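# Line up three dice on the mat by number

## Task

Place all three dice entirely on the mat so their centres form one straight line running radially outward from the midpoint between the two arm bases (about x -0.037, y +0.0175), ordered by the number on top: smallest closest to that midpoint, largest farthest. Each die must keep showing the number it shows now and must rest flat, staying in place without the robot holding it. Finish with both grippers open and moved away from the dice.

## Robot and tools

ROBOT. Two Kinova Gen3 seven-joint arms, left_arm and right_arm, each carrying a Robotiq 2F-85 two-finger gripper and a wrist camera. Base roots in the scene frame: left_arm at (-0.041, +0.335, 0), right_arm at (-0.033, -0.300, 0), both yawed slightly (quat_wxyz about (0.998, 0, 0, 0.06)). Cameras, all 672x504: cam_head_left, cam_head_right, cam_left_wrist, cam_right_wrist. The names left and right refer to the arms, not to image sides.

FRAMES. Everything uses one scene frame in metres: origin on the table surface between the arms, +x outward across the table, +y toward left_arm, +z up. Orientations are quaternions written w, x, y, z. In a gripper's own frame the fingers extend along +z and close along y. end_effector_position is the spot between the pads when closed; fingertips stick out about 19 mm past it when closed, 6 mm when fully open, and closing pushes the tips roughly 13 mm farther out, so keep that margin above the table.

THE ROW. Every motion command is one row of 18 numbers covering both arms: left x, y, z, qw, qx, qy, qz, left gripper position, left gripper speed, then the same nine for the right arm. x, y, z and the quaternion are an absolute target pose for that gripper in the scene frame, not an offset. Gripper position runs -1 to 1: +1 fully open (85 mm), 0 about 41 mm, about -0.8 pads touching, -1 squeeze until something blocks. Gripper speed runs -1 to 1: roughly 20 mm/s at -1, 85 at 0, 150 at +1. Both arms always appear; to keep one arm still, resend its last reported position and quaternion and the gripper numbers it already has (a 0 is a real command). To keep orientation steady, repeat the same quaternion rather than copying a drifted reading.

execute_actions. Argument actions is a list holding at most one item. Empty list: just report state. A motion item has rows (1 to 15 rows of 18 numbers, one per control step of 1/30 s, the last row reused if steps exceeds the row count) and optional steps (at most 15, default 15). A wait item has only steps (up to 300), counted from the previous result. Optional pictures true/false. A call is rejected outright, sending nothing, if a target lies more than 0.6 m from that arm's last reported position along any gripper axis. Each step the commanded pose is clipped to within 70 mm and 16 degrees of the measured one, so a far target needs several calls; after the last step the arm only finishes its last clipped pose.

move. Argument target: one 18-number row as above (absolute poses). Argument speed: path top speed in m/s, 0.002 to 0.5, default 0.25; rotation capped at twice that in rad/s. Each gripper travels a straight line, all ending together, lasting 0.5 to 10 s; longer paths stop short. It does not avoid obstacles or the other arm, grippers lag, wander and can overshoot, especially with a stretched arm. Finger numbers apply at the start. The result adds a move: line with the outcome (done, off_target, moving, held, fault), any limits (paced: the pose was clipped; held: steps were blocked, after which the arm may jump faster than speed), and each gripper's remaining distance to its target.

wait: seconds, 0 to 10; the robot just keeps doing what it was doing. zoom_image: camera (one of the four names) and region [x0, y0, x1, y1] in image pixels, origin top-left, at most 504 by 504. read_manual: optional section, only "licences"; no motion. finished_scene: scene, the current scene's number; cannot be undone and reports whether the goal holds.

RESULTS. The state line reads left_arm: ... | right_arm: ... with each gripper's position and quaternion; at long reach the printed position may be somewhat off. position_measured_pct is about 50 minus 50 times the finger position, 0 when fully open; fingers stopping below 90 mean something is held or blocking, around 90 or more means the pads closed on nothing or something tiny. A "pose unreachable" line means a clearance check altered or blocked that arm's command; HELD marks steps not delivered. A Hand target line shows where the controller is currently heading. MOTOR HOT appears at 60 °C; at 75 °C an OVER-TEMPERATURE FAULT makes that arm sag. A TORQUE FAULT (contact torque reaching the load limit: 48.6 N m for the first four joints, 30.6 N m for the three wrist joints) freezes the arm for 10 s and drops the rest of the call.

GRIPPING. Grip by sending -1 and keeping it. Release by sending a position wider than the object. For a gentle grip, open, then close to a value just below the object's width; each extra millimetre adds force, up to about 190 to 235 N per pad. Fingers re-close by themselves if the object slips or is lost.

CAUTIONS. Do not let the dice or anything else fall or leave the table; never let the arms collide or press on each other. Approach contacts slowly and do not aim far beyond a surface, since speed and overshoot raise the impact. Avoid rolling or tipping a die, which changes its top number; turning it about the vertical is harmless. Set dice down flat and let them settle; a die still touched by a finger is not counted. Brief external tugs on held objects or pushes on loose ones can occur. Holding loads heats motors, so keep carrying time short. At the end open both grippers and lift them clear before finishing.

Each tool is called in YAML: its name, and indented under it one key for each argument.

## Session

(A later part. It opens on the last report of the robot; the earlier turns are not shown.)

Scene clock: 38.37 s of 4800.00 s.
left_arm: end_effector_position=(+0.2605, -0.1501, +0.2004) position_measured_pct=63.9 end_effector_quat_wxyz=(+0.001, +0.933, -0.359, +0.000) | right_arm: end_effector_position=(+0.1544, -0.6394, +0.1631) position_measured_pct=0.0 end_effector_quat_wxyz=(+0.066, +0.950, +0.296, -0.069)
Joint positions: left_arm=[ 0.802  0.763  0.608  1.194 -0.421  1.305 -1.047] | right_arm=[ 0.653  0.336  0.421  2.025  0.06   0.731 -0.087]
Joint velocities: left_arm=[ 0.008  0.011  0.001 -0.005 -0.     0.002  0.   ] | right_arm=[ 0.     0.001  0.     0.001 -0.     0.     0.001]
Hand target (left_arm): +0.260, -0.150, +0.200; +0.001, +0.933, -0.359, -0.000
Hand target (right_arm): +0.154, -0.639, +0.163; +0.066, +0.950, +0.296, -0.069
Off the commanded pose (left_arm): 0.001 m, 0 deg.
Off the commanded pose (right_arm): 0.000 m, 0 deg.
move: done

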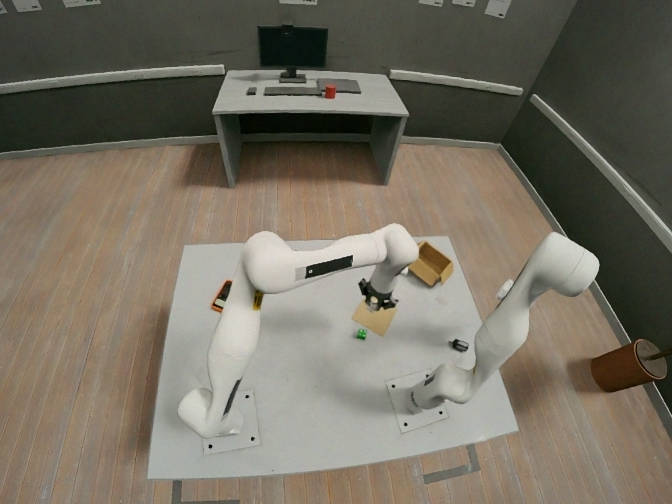

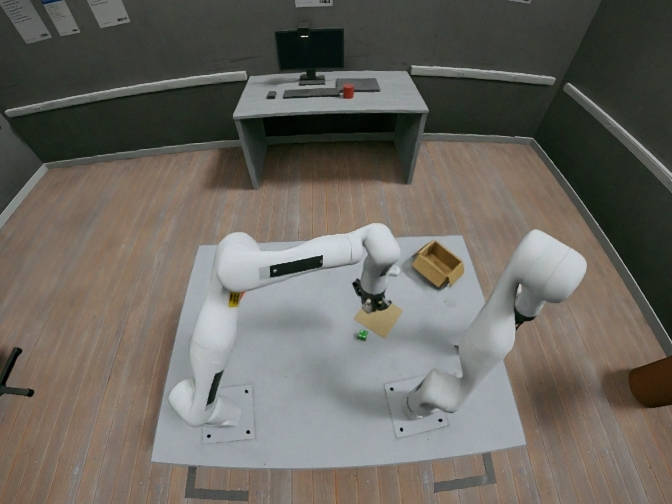

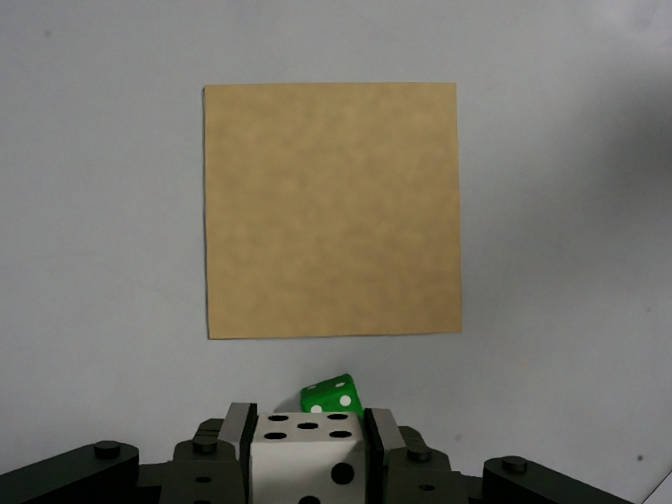

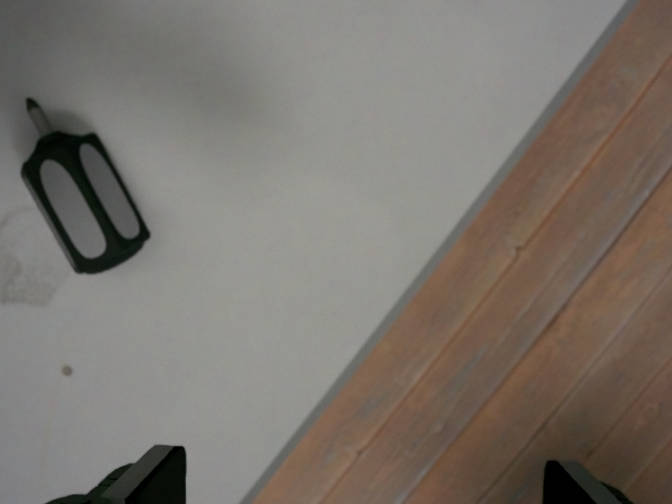

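move:
  target: [0.313,-0.209,0.1,0,0.934,-0.358,0,-1,0,0.1544,-0.6394,0.1631,0.066,0.95,0.296,-0.069,1,0]

move:
  target: [0.313,-0.209,0.025,0,0.934,-0.358,0,-1,0,0.1544,-0.6394,0.1631,0.066,0.95,0.296,-0.069,1,0]
  speed: 0.08

move:
  target: [0.313,-0.209,0.025,0,0.934,-0.358,0,0.3,0,0.1544,-0.6394,0.1631,0.066,0.95,0.296,-0.069,1,0]

move:
  target: [0.27,-0.17,0.2,0,0.934,-0.358,0,1,0,0.1544,-0.6394,0.1631,0.066,0.95,0.296,-0.069,1,0]

Scene clock: 48.10 s of 4800.00 s.
left_arm: end_effector_position=(+0.3133, -0.2090, +0.1004) position_measured_pct=63.9 end_effector_quat_wxyz=(+0.000, +0.934, -0.358, +0.000) | right_arm: end_effector_position=(+0.1544, -0.6394, +0.1631) position_measured_pct=0.0 end_effector_quat_wxyz=(+0.066, +0.950, +0.296, -0.069)
Joint positions: left_arm=[ 0.878  1.044  0.554  0.93  -0.495  1.278 -1.096] | right_arm=[ 0.653  0.336  0.421  2.025  0.06   0.731 -0.087]
Joint velocities: left_arm=[ 0.     0.003 -0.001 -0.001 -0.001 -0.    -0.   ] | right_arm=[-0.002 -0.001 -0.001 -0.001 -0.002  0.     0.   ]
Hand target (left_arm): +0.313, -0.209, +0.100; +0.000, +0.934, -0.358, -0.000
Hand target (right_arm): +0.154, -0.639, +0.163; +0.066, +0.950, +0.296, -0.069
Off the commanded pose (left_arm): 0.000 m, 0 deg.
Off the commanded pose (right_arm): 0.000 m, 0 deg.
After step 90, 5.67 s passed at rest.
move: done

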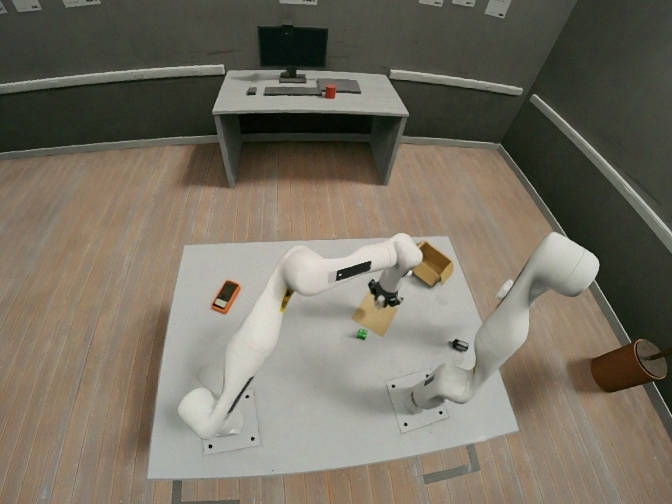

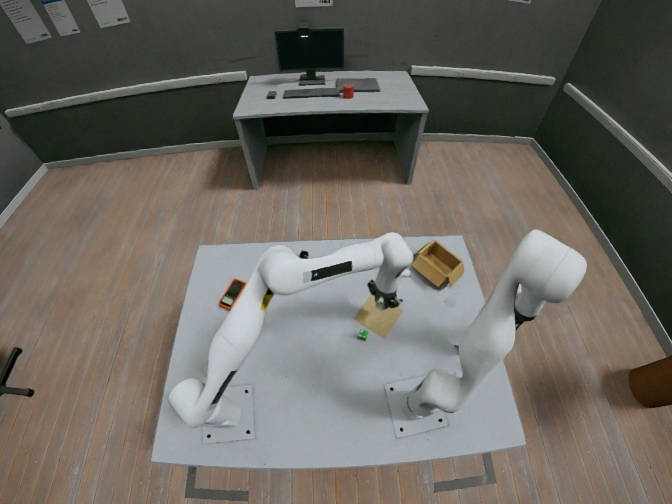

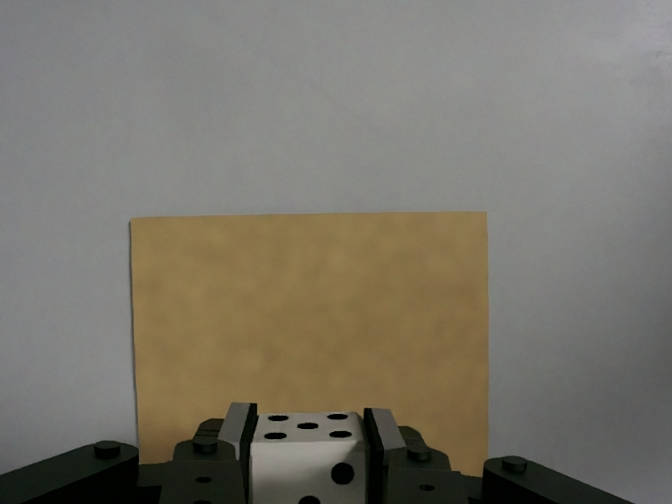

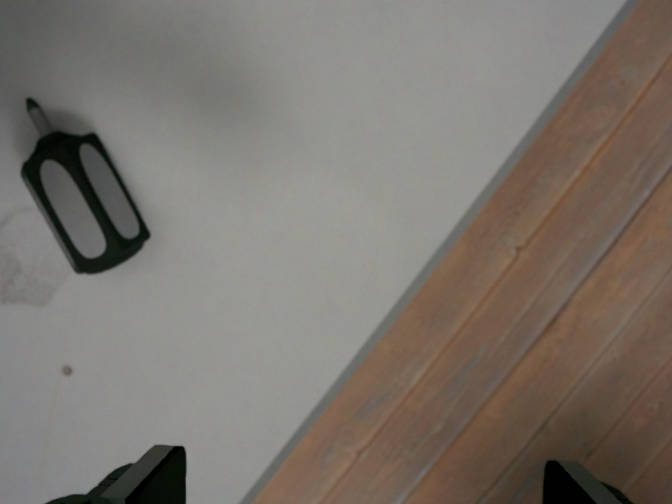

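Scene clock: 49.30 s of 4800.00 s.
left_arm: end_effector_position=(+0.3137, -0.2098, +0.0274) position_measured_pct=63.9 end_effector_quat_wxyz=(+0.001, +0.934, -0.358, +0.002) | right_arm: end_effector_position=(+0.1544, -0.6394, +0.1631) position_measured_pct=0.0 end_effector_quat_wxyz=(+0.066, +0.950, +0.296, -0.069)
Joint positions: left_arm=[ 0.879  1.129  0.526  0.991 -0.525  1.134 -1.068] | right_arm=[ 0.653  0.336  0.421  2.025  0.06   0.731 -0.087]
Joint velocities: left_arm=[ 0.    -0.001 -0.003 -0.    -0.001 -0.001 -0.   ] | right_arm=[ 0.001  0.    -0.     0.002  0.001 -0.     0.001]
Hand target (left_arm): +0.313, -0.209, +0.025; -0.000, +0.934, -0.358, +0.000
Hand target (right_arm): +0.154, -0.639, +0.163; +0.066, +0.950, +0.296, -0.069
Off the commanded pose (left_arm): 0.003 m, 0 deg.
Off the commanded pose (right_arm): 0.000 m, 0 deg.
move: done

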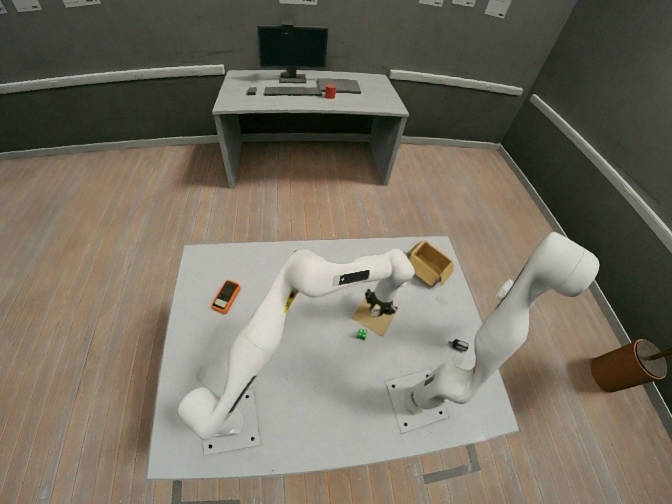

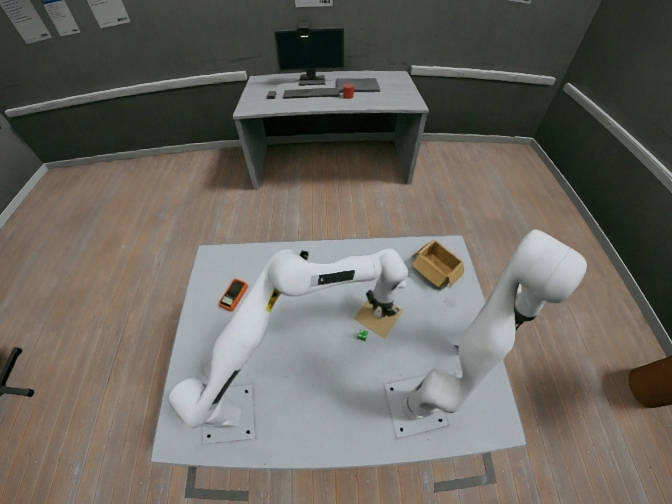

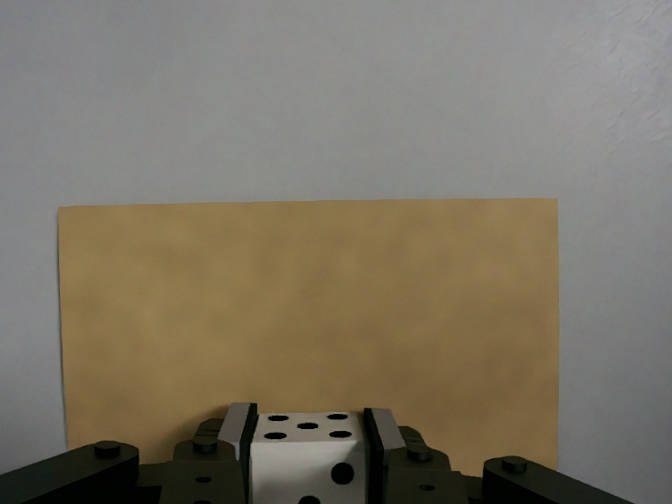

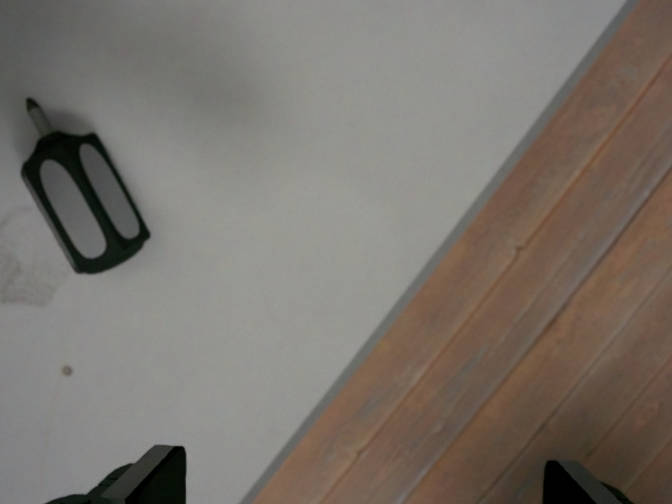

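Scene clock: 50.00 s of 4800.00 s.
left_arm: end_effector_position=(+0.3130, -0.2090, +0.0250) position_measured_pct=34.9 end_effector_quat_wxyz=(+0.000, +0.934, -0.358, +0.000) | right_arm: end_effector_position=(+0.1544, -0.6394, +0.1631) position_measured_pct=0.0 end_effector_quat_wxyz=(+0.066, +0.950, +0.296, -0.069)
Joint positions: left_arm=[ 0.879  1.132  0.526  0.992 -0.525  1.134 -1.069] | right_arm=[ 0.653  0.336  0.421  2.025  0.06   0.731 -0.087]
Joint velocities: left_arm=[-0.     0.    -0.001  0.     0.002 -0.001 -0.   ] | right_arm=[-0.001  0.001 -0.    -0.001  0.001  0.    -0.   ]
Hand target (left_arm): +0.313, -0.209, +0.025; +0.000, +0.934, -0.358, -0.000
Hand target (right_arm): +0.154, -0.639, +0.163; +0.066, +0.950, +0.296, -0.069
Off the commanded pose (left_arm): 0.000 m, 0 deg.
Off the commanded pose (right_arm): 0.000 m, 0 deg.
move: done

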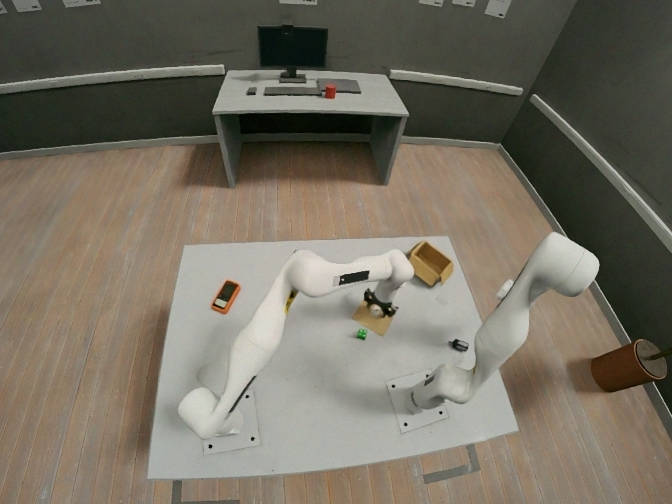

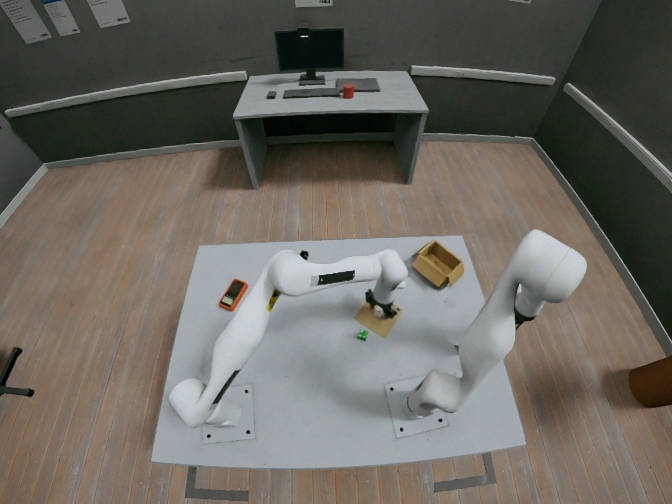

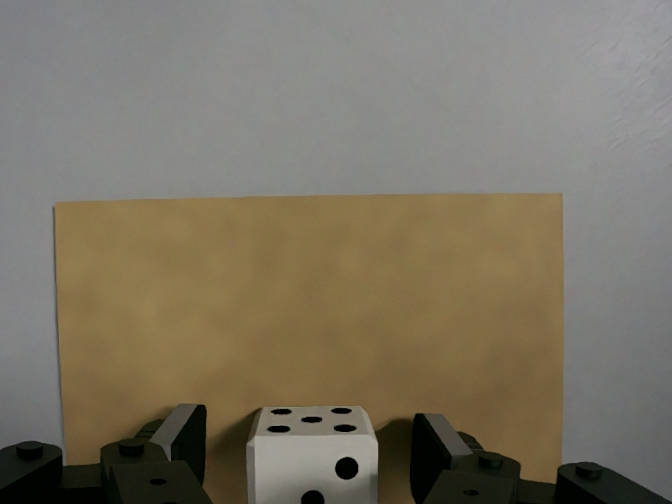

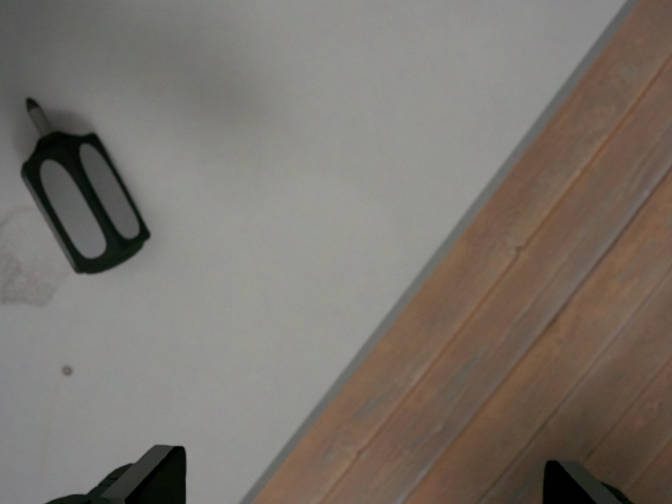

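Scene clock: 51.13 s of 4800.00 s.
left_arm: end_effector_position=(+0.2697, -0.1701, +0.1995) position_measured_pct=0.0 end_effector_quat_wxyz=(-0.000, +0.934, -0.358, -0.000) | right_arm: end_effector_position=(+0.1544, -0.6394, +0.1631) position_measured_pct=0.0 end_effector_quat_wxyz=(+0.066, +0.950, +0.296, -0.069)
Joint positions: left_arm=[ 0.839  0.817  0.599  1.087 -0.434  1.355 -1.056] | right_arm=[ 0.653  0.336  0.421  2.025  0.06   0.731 -0.087]
Joint velocities: left_arm=[-0.003 -0.005  0.001  0.002  0.001 -0.001 -0.   ] | right_arm=[ 0.001 -0.     0.     0.     0.001 -0.    -0.   ]
Hand target (left_arm): +0.270, -0.170, +0.200; -0.000, +0.934, -0.358, -0.000
Hand target (right_arm): +0.154, -0.639, +0.163; +0.066, +0.950, +0.296, -0.069
Off the commanded pose (left_arm): 0.001 m, 0 deg.
Off the commanded pose (right_arm): 0.000 m, 0 deg.
move: done

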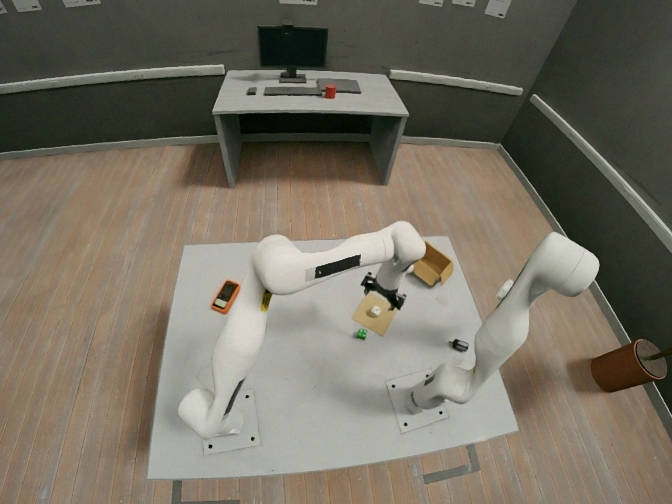

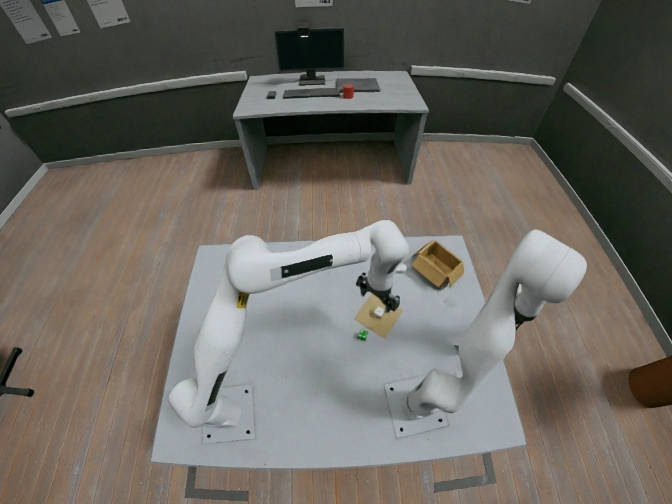

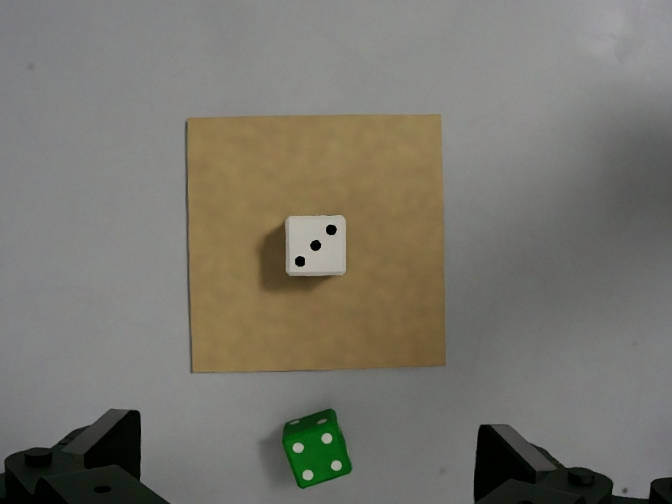

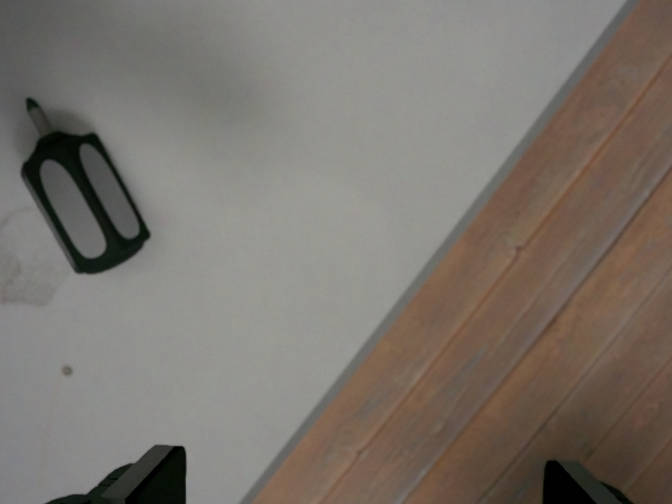

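move:
  target: [0.2385,-0.142,0.09,0,0.976,-0.216,0,1,0,0.1544,-0.6394,0.1631,0.066,0.95,0.296,-0.069,1,0]

Scene clock: 54.30 s of 4800.00 s.
left_arm: end_effector_position=(+0.2387, -0.1417, +0.0899) position_measured_pct=0.0 end_effector_quat_wxyz=(-0.000, +0.977, -0.215, -0.000) | right_arm: end_effector_position=(+0.1544, -0.6394, +0.1631) position_measured_pct=0.0 end_effector_quat_wxyz=(+0.066, +0.950, +0.296, -0.069)
Joint positions: left_arm=[ 0.856  0.832  0.489  1.421 -0.428  0.995 -0.689] | right_arm=[ 0.653  0.336  0.421  2.025  0.06   0.731 -0.087]
Joint velocities: left_arm=[ 0.002 -0.003  0.003  0.001 -0.001 -0.     0.   ] | right_arm=[ 0.    -0.    -0.     0.     0.001  0.    -0.002]
Hand target (left_arm): +0.239, -0.142, +0.090; -0.000, +0.977, -0.215, +0.000
Hand target (right_arm): +0.154, -0.639, +0.163; +0.066, +0.950, +0.296, -0.069
Off the commanded pose (left_arm): 0.000 m, 0 deg.
Off the commanded pose (right_arm): 0.000 m, 0 deg.
move: done

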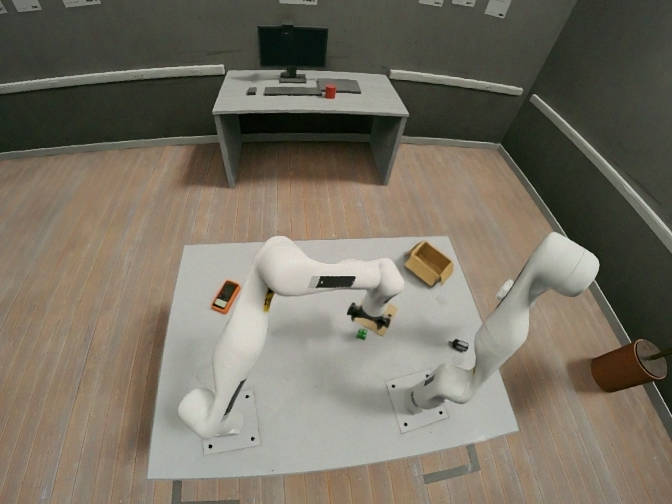

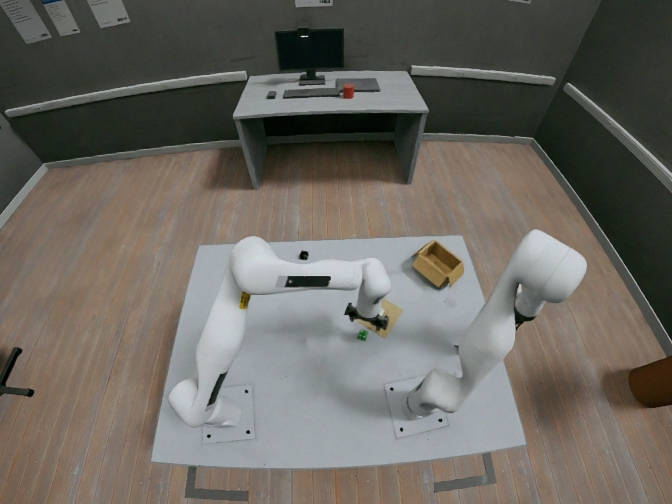

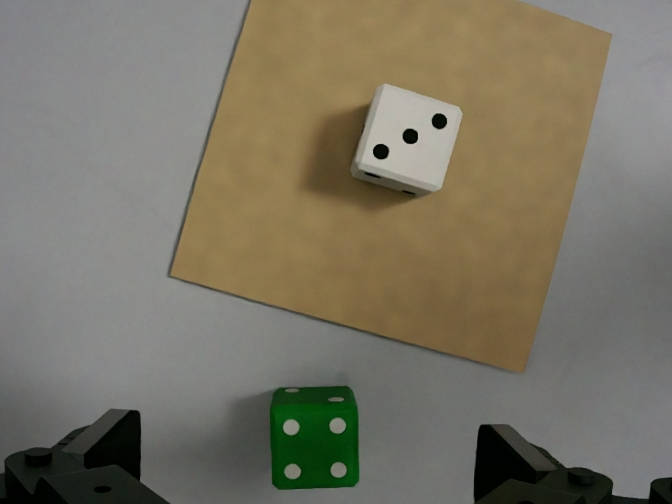

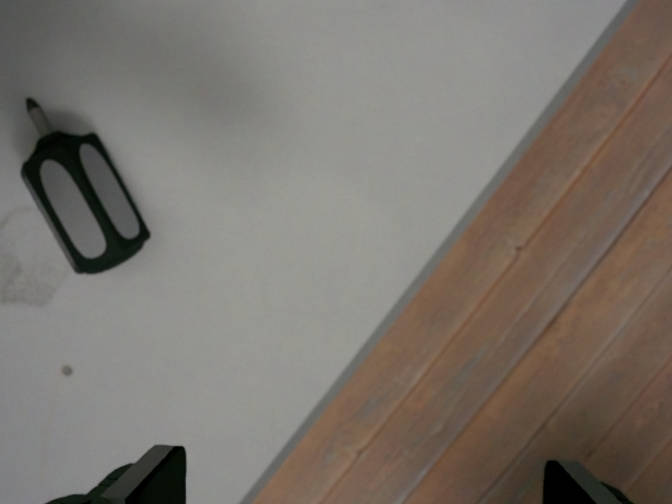

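move:
  target: [0.2325,-0.139,0.022,0,0.976,-0.216,0,1,0,0.1544,-0.6394,0.1631,0.066,0.95,0.296,-0.069,1,0]
  speed: 0.1

move:
  target: [0.2325,-0.139,0.022,0,0.976,-0.216,0,-1,0,0.1544,-0.6394,0.1631,0.066,0.95,0.296,-0.069,1,0]

move:
  target: [0.2325,-0.139,0.1,0,0.976,-0.216,0,-1,0,0.1544,-0.6394,0.1631,0.066,0.95,0.296,-0.069,1,0]

move:
  target: [0.3483,-0.2318,0.1,0,0.934,-0.358,0,-1,0,0.1544,-0.6394,0.1631,0.066,0.95,0.296,-0.069,1,0]

move:
  target: [0.3483,-0.2318,0.025,0,0.934,-0.358,0,-1,0,0.1544,-0.6394,0.1631,0.066,0.95,0.296,-0.069,1,0]
  speed: 0.08

Scene clock: 63.80 s of 4800.00 s.
left_arm: end_effector_position=(+0.2328, -0.1389, +0.0222) position_measured_pct=0.0 end_effector_quat_wxyz=(-0.000, +0.976, -0.216, +0.000) | right_arm: end_effector_position=(+0.1544, -0.6394, +0.1631) position_measured_pct=0.0 end_effector_quat_wxyz=(+0.066, +0.950, +0.296, -0.069)
Joint positions: left_arm=[ 0.882  0.923  0.442  1.486 -0.476  0.841 -0.642] | right_arm=[ 0.653  0.336  0.421  2.025  0.06   0.731 -0.087]
Joint velocities: left_arm=[ 0.001  0.005  0.002  0.     0.     0.001 -0.   ] | right_arm=[-0.001 -0.002 -0.    -0.     0.     0.     0.001]
Hand target (left_arm): +0.233, -0.139, +0.022; -0.000, +0.976, -0.216, +0.000
Hand target (right_arm): +0.154, -0.639, +0.163; +0.066, +0.950, +0.296, -0.069
Off the commanded pose (left_arm): 0.000 m, 0 deg.
Off the commanded pose (right_arm): 0.000 m, 0 deg.
After step 90, 5.53 s passed at rest.
move: done

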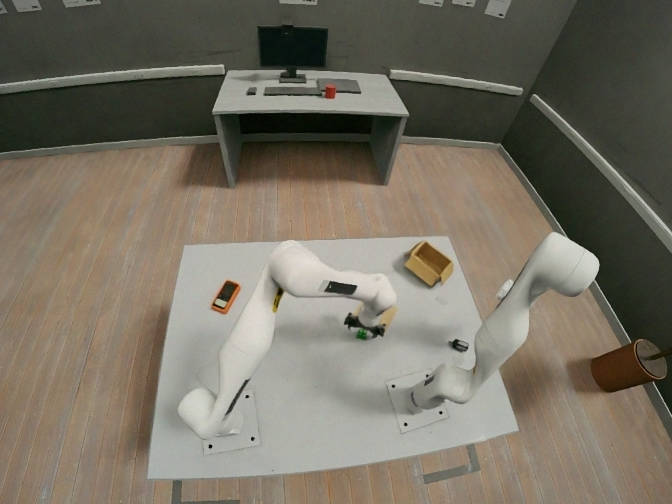

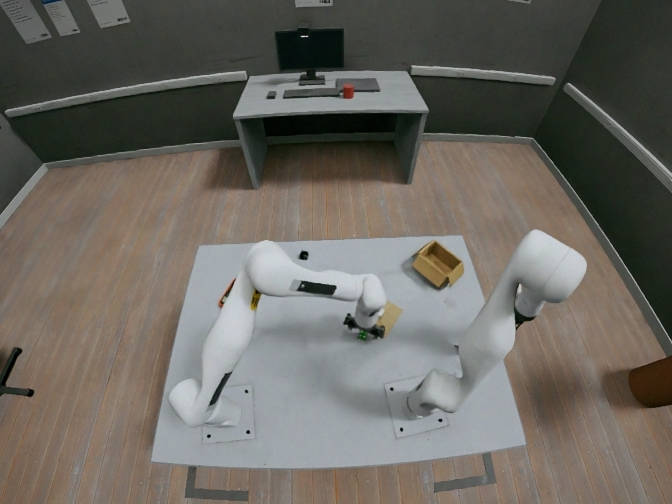

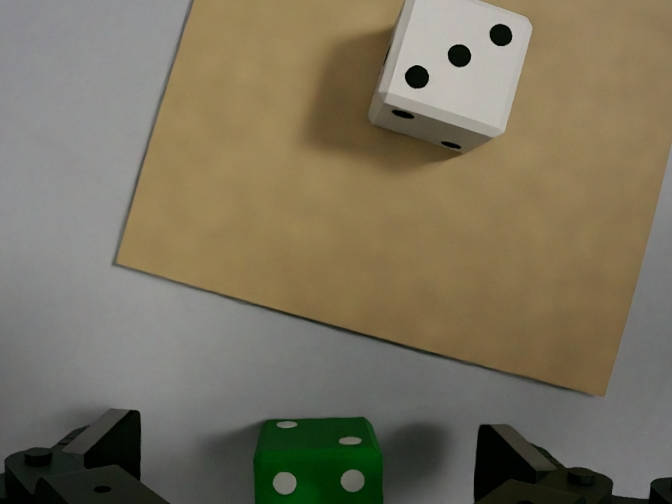

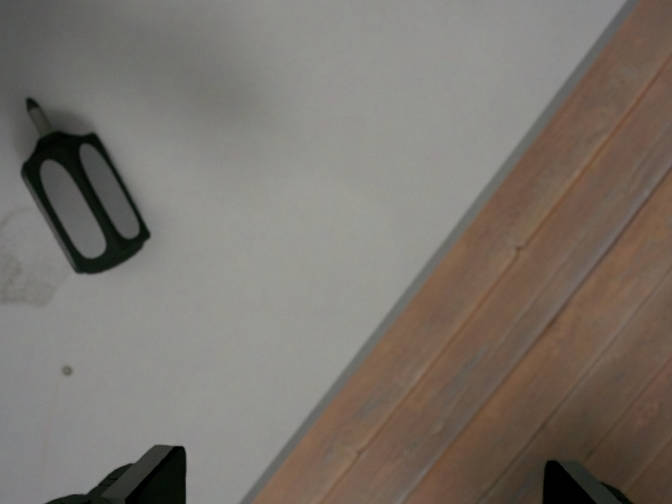

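Scene clock: 64.83 s of 4800.00 s.
left_arm: end_effector_position=(+0.2326, -0.1392, +0.0226) position_measured_pct=63.9 end_effector_quat_wxyz=(+0.000, +0.976, -0.216, +0.000) | right_arm: end_effector_position=(+0.1544, -0.6394, +0.1631) position_measured_pct=0.0 end_effector_quat_wxyz=(+0.066, +0.950, +0.296, -0.069)
Joint positions: left_arm=[ 0.882  0.922  0.442  1.486 -0.476  0.841 -0.643] | right_arm=[ 0.653  0.336  0.421  2.025  0.06   0.731 -0.087]
Joint velocities: left_arm=[ 0.001  0.     0.001  0.    -0.    -0.001  0.001] | right_arm=[ 0.002  0.002  0.     0.001 -0.001  0.    -0.   ]
Hand target (left_arm): +0.233, -0.139, +0.022; -0.000, +0.976, -0.216, +0.000
Hand target (right_arm): +0.154, -0.639, +0.163; +0.066, +0.950, +0.296, -0.069
Off the commanded pose (left_arm): 0.001 m, 0 deg.
Off the commanded pose (right_arm): 0.000 m, 0 deg.
move: done

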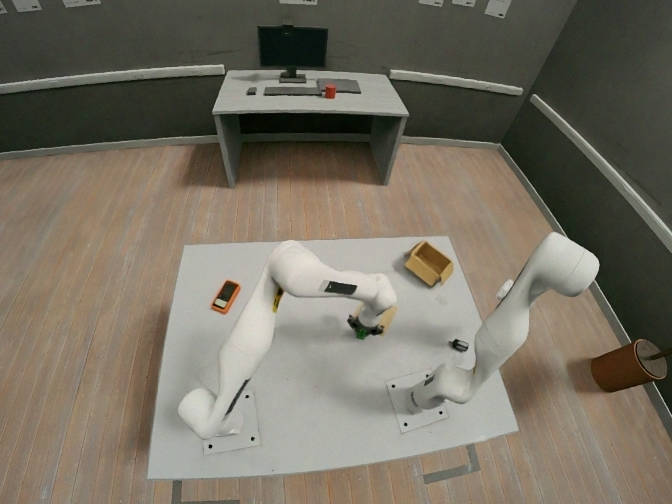

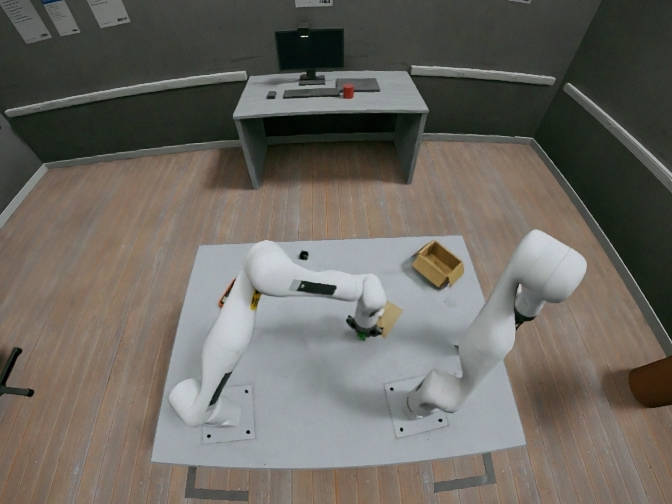

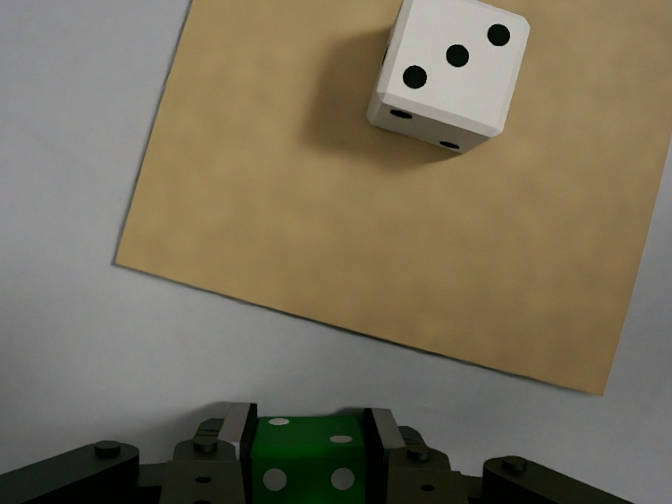

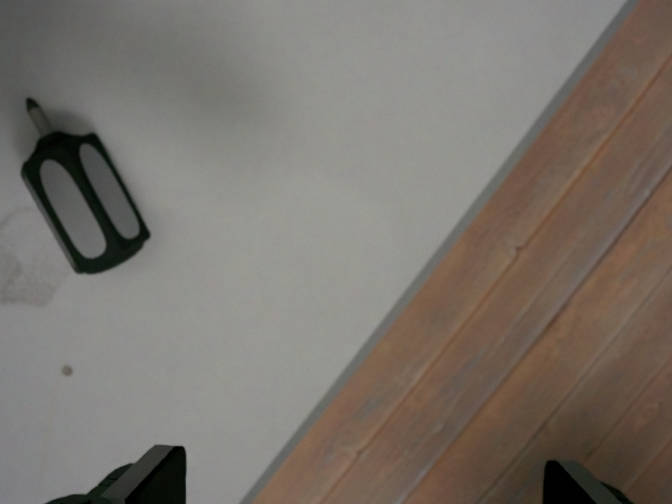

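Scene clock: 65.57 s of 4800.00 s.
left_arm: end_effector_position=(+0.2322, -0.1391, +0.0997) position_measured_pct=63.9 end_effector_quat_wxyz=(-0.000, +0.976, -0.216, -0.000) | right_arm: end_effector_position=(+0.1544, -0.6394, +0.1631) position_measured_pct=0.0 end_effector_quat_wxyz=(+0.066, +0.950, +0.296, -0.069)
Joint positions: left_arm=[ 0.856  0.808  0.495  1.435 -0.419  1.004 -0.686] | right_arm=[ 0.653  0.336  0.421  2.025  0.06   0.731 -0.087]
Joint velocities: left_arm=[-0.003 -0.006  0.001 -0.    -0.     0.    -0.001] | right_arm=[ 0.     0.002  0.001 -0.001 -0.     0.    -0.001]
Hand target (left_arm): +0.232, -0.139, +0.100; +0.000, +0.976, -0.216, -0.000
Hand target (right_arm): +0.154, -0.639, +0.163; +0.066, +0.950, +0.296, -0.069
Off the commanded pose (left_arm): 0.000 m, 0 deg.
Off the commanded pose (right_arm): 0.000 m, 0 deg.
move: done

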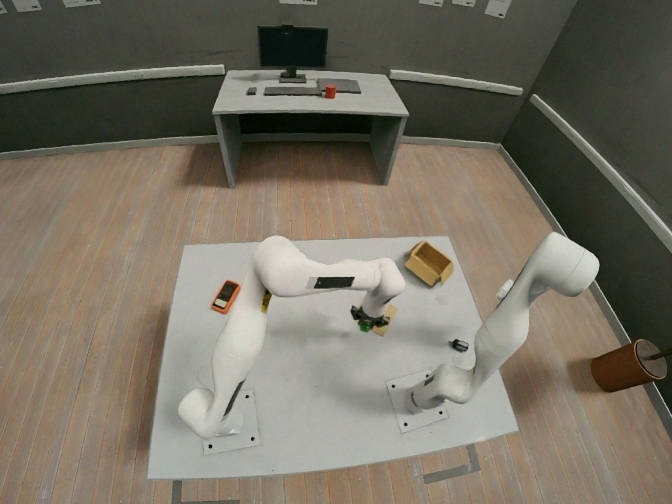

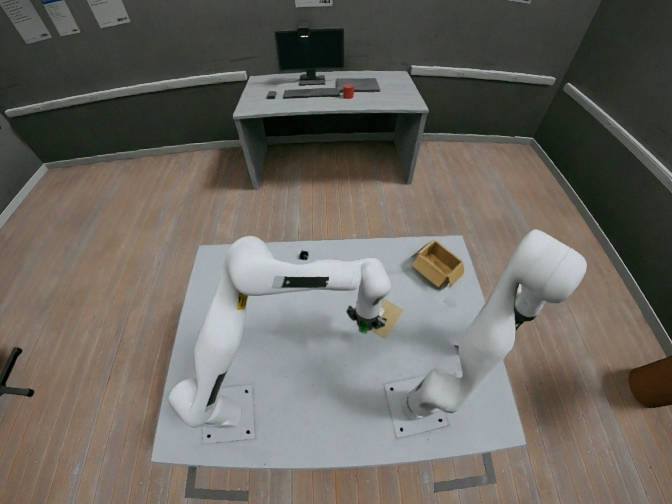

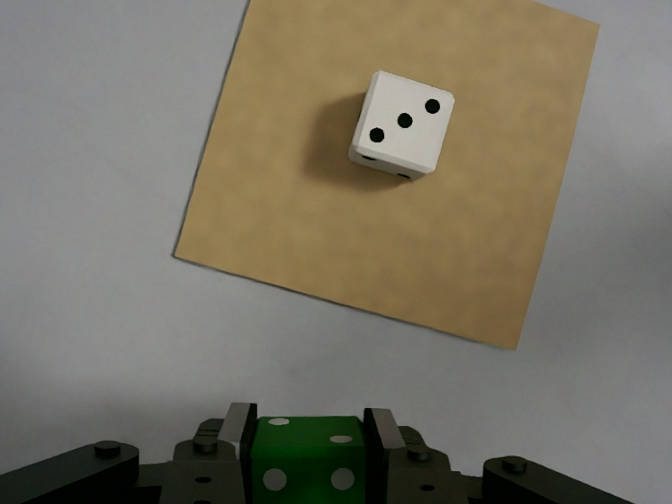

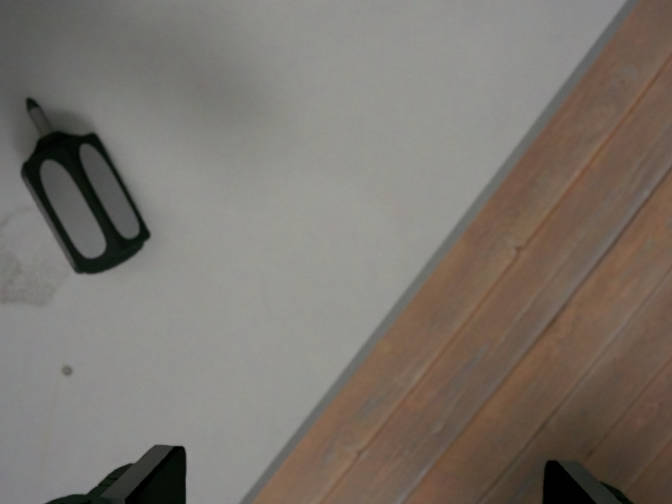

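Scene clock: 66.77 s of 4800.00 s.
left_arm: end_effector_position=(+0.3490, -0.2319, +0.1013) position_measured_pct=63.9 end_effector_quat_wxyz=(+0.001, +0.934, -0.358, +0.001) | right_arm: end_effector_position=(+0.1544, -0.6394, +0.1631) position_measured_pct=0.0 end_effector_quat_wxyz=(+0.066, +0.950, +0.296, -0.069)
Joint positions: left_arm=[ 0.917  1.155  0.544  0.651 -0.499  1.415 -1.192] | right_arm=[ 0.653  0.336  0.421  2.025  0.06   0.731 -0.087]
Joint velocities: left_arm=[ 0.01   0.016 -0.002 -0.016  0.002  0.005 -0.001] | right_arm=[ 0.    -0.    -0.001  0.001 -0.001 -0.    -0.001]
Hand target (left_arm): +0.348, -0.232, +0.100; +0.001, +0.933, -0.359, -0.000
Hand target (right_arm): +0.154, -0.639, +0.163; +0.066, +0.950, +0.296, -0.069
Off the commanded pose (left_arm): 0.001 m, 0 deg.
Off the commanded pose (right_arm): 0.000 m, 0 deg.
move: done

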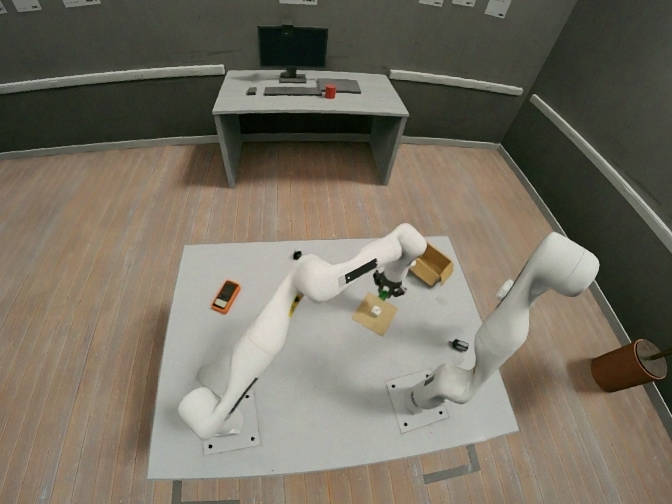

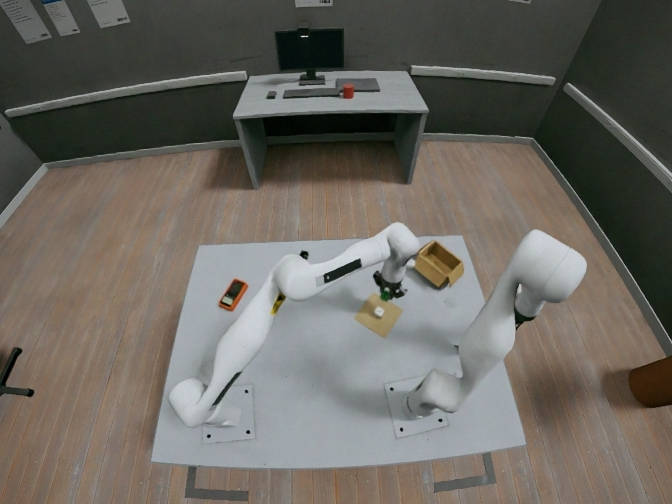

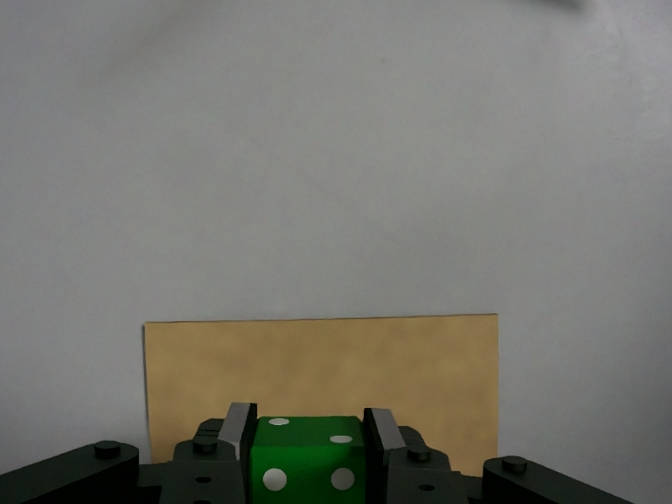

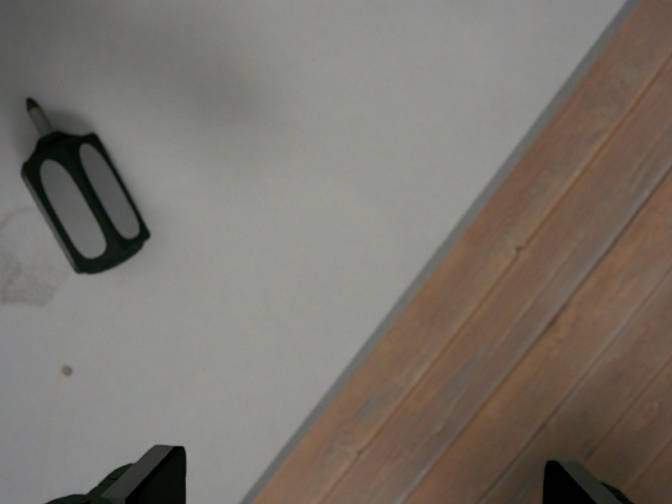

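Scene clock: 67.97 s of 4800.00 s.
left_arm: end_effector_position=(+0.3488, -0.2324, +0.0272) position_measured_pct=63.9 end_effector_quat_wxyz=(+0.001, +0.934, -0.358, +0.001) | right_arm: end_effector_position=(+0.1544, -0.6394, +0.1631) position_measured_pct=0.0 end_effector_quat_wxyz=(+0.066, +0.950, +0.296, -0.069)
Joint positions: left_arm=[ 0.908  1.23   0.525  0.731 -0.518  1.268 -1.164] | right_arm=[ 0.653  0.336  0.421  2.025  0.06   0.731 -0.087]
Joint velocities: left_arm=[-0.    -0.001 -0.002 -0.     0.001 -0.002  0.001] | right_arm=[-0.001  0.001  0.     0.    -0.002  0.    -0.   ]
Hand target (left_arm): +0.348, -0.232, +0.025; -0.000, +0.934, -0.358, -0.000
Hand target (right_arm): +0.154, -0.639, +0.163; +0.066, +0.950, +0.296, -0.069
Off the commanded pose (left_arm): 0.002 m, 0 deg.
Off the commanded pose (right_arm): 0.000 m, 0 deg.
move: done

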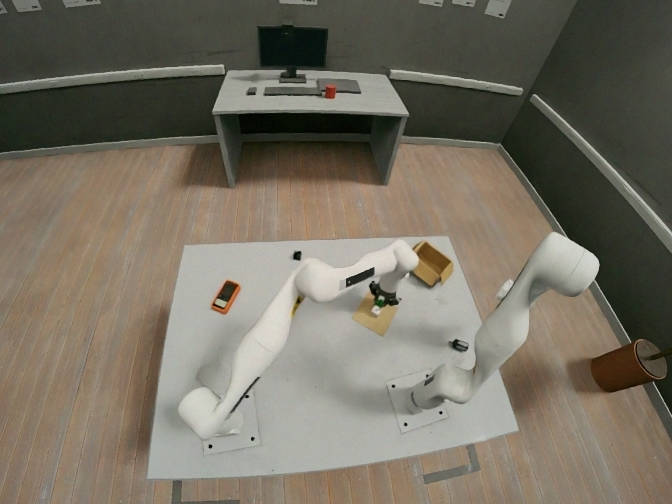

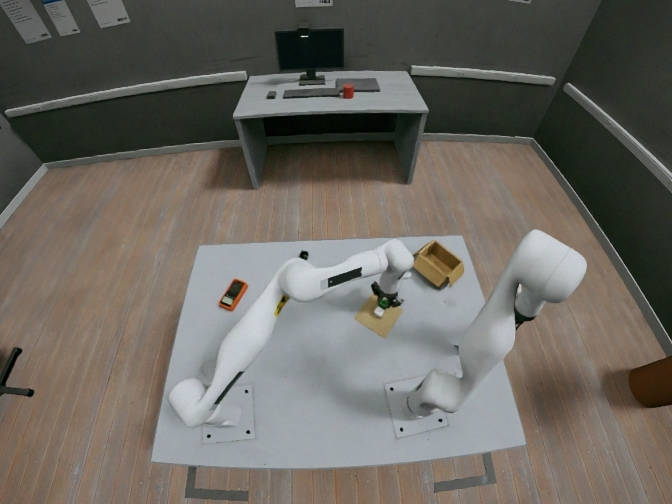

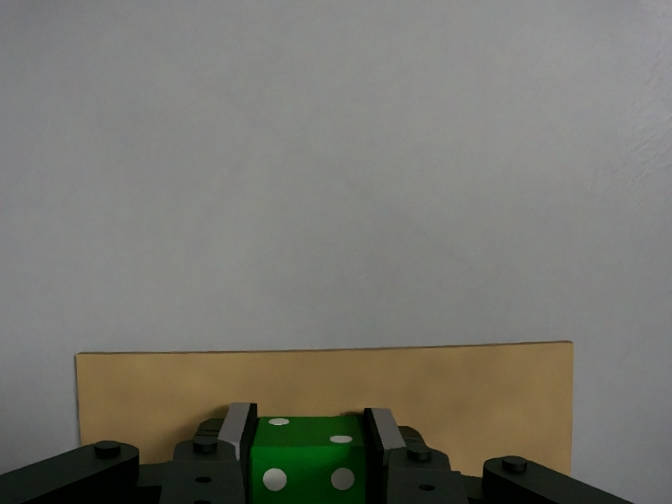

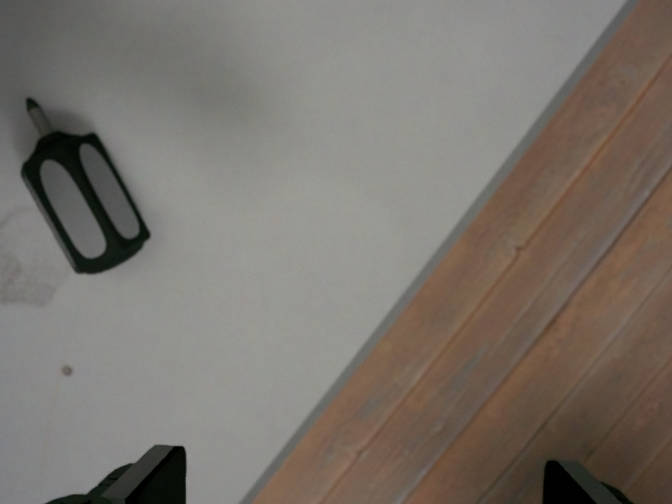

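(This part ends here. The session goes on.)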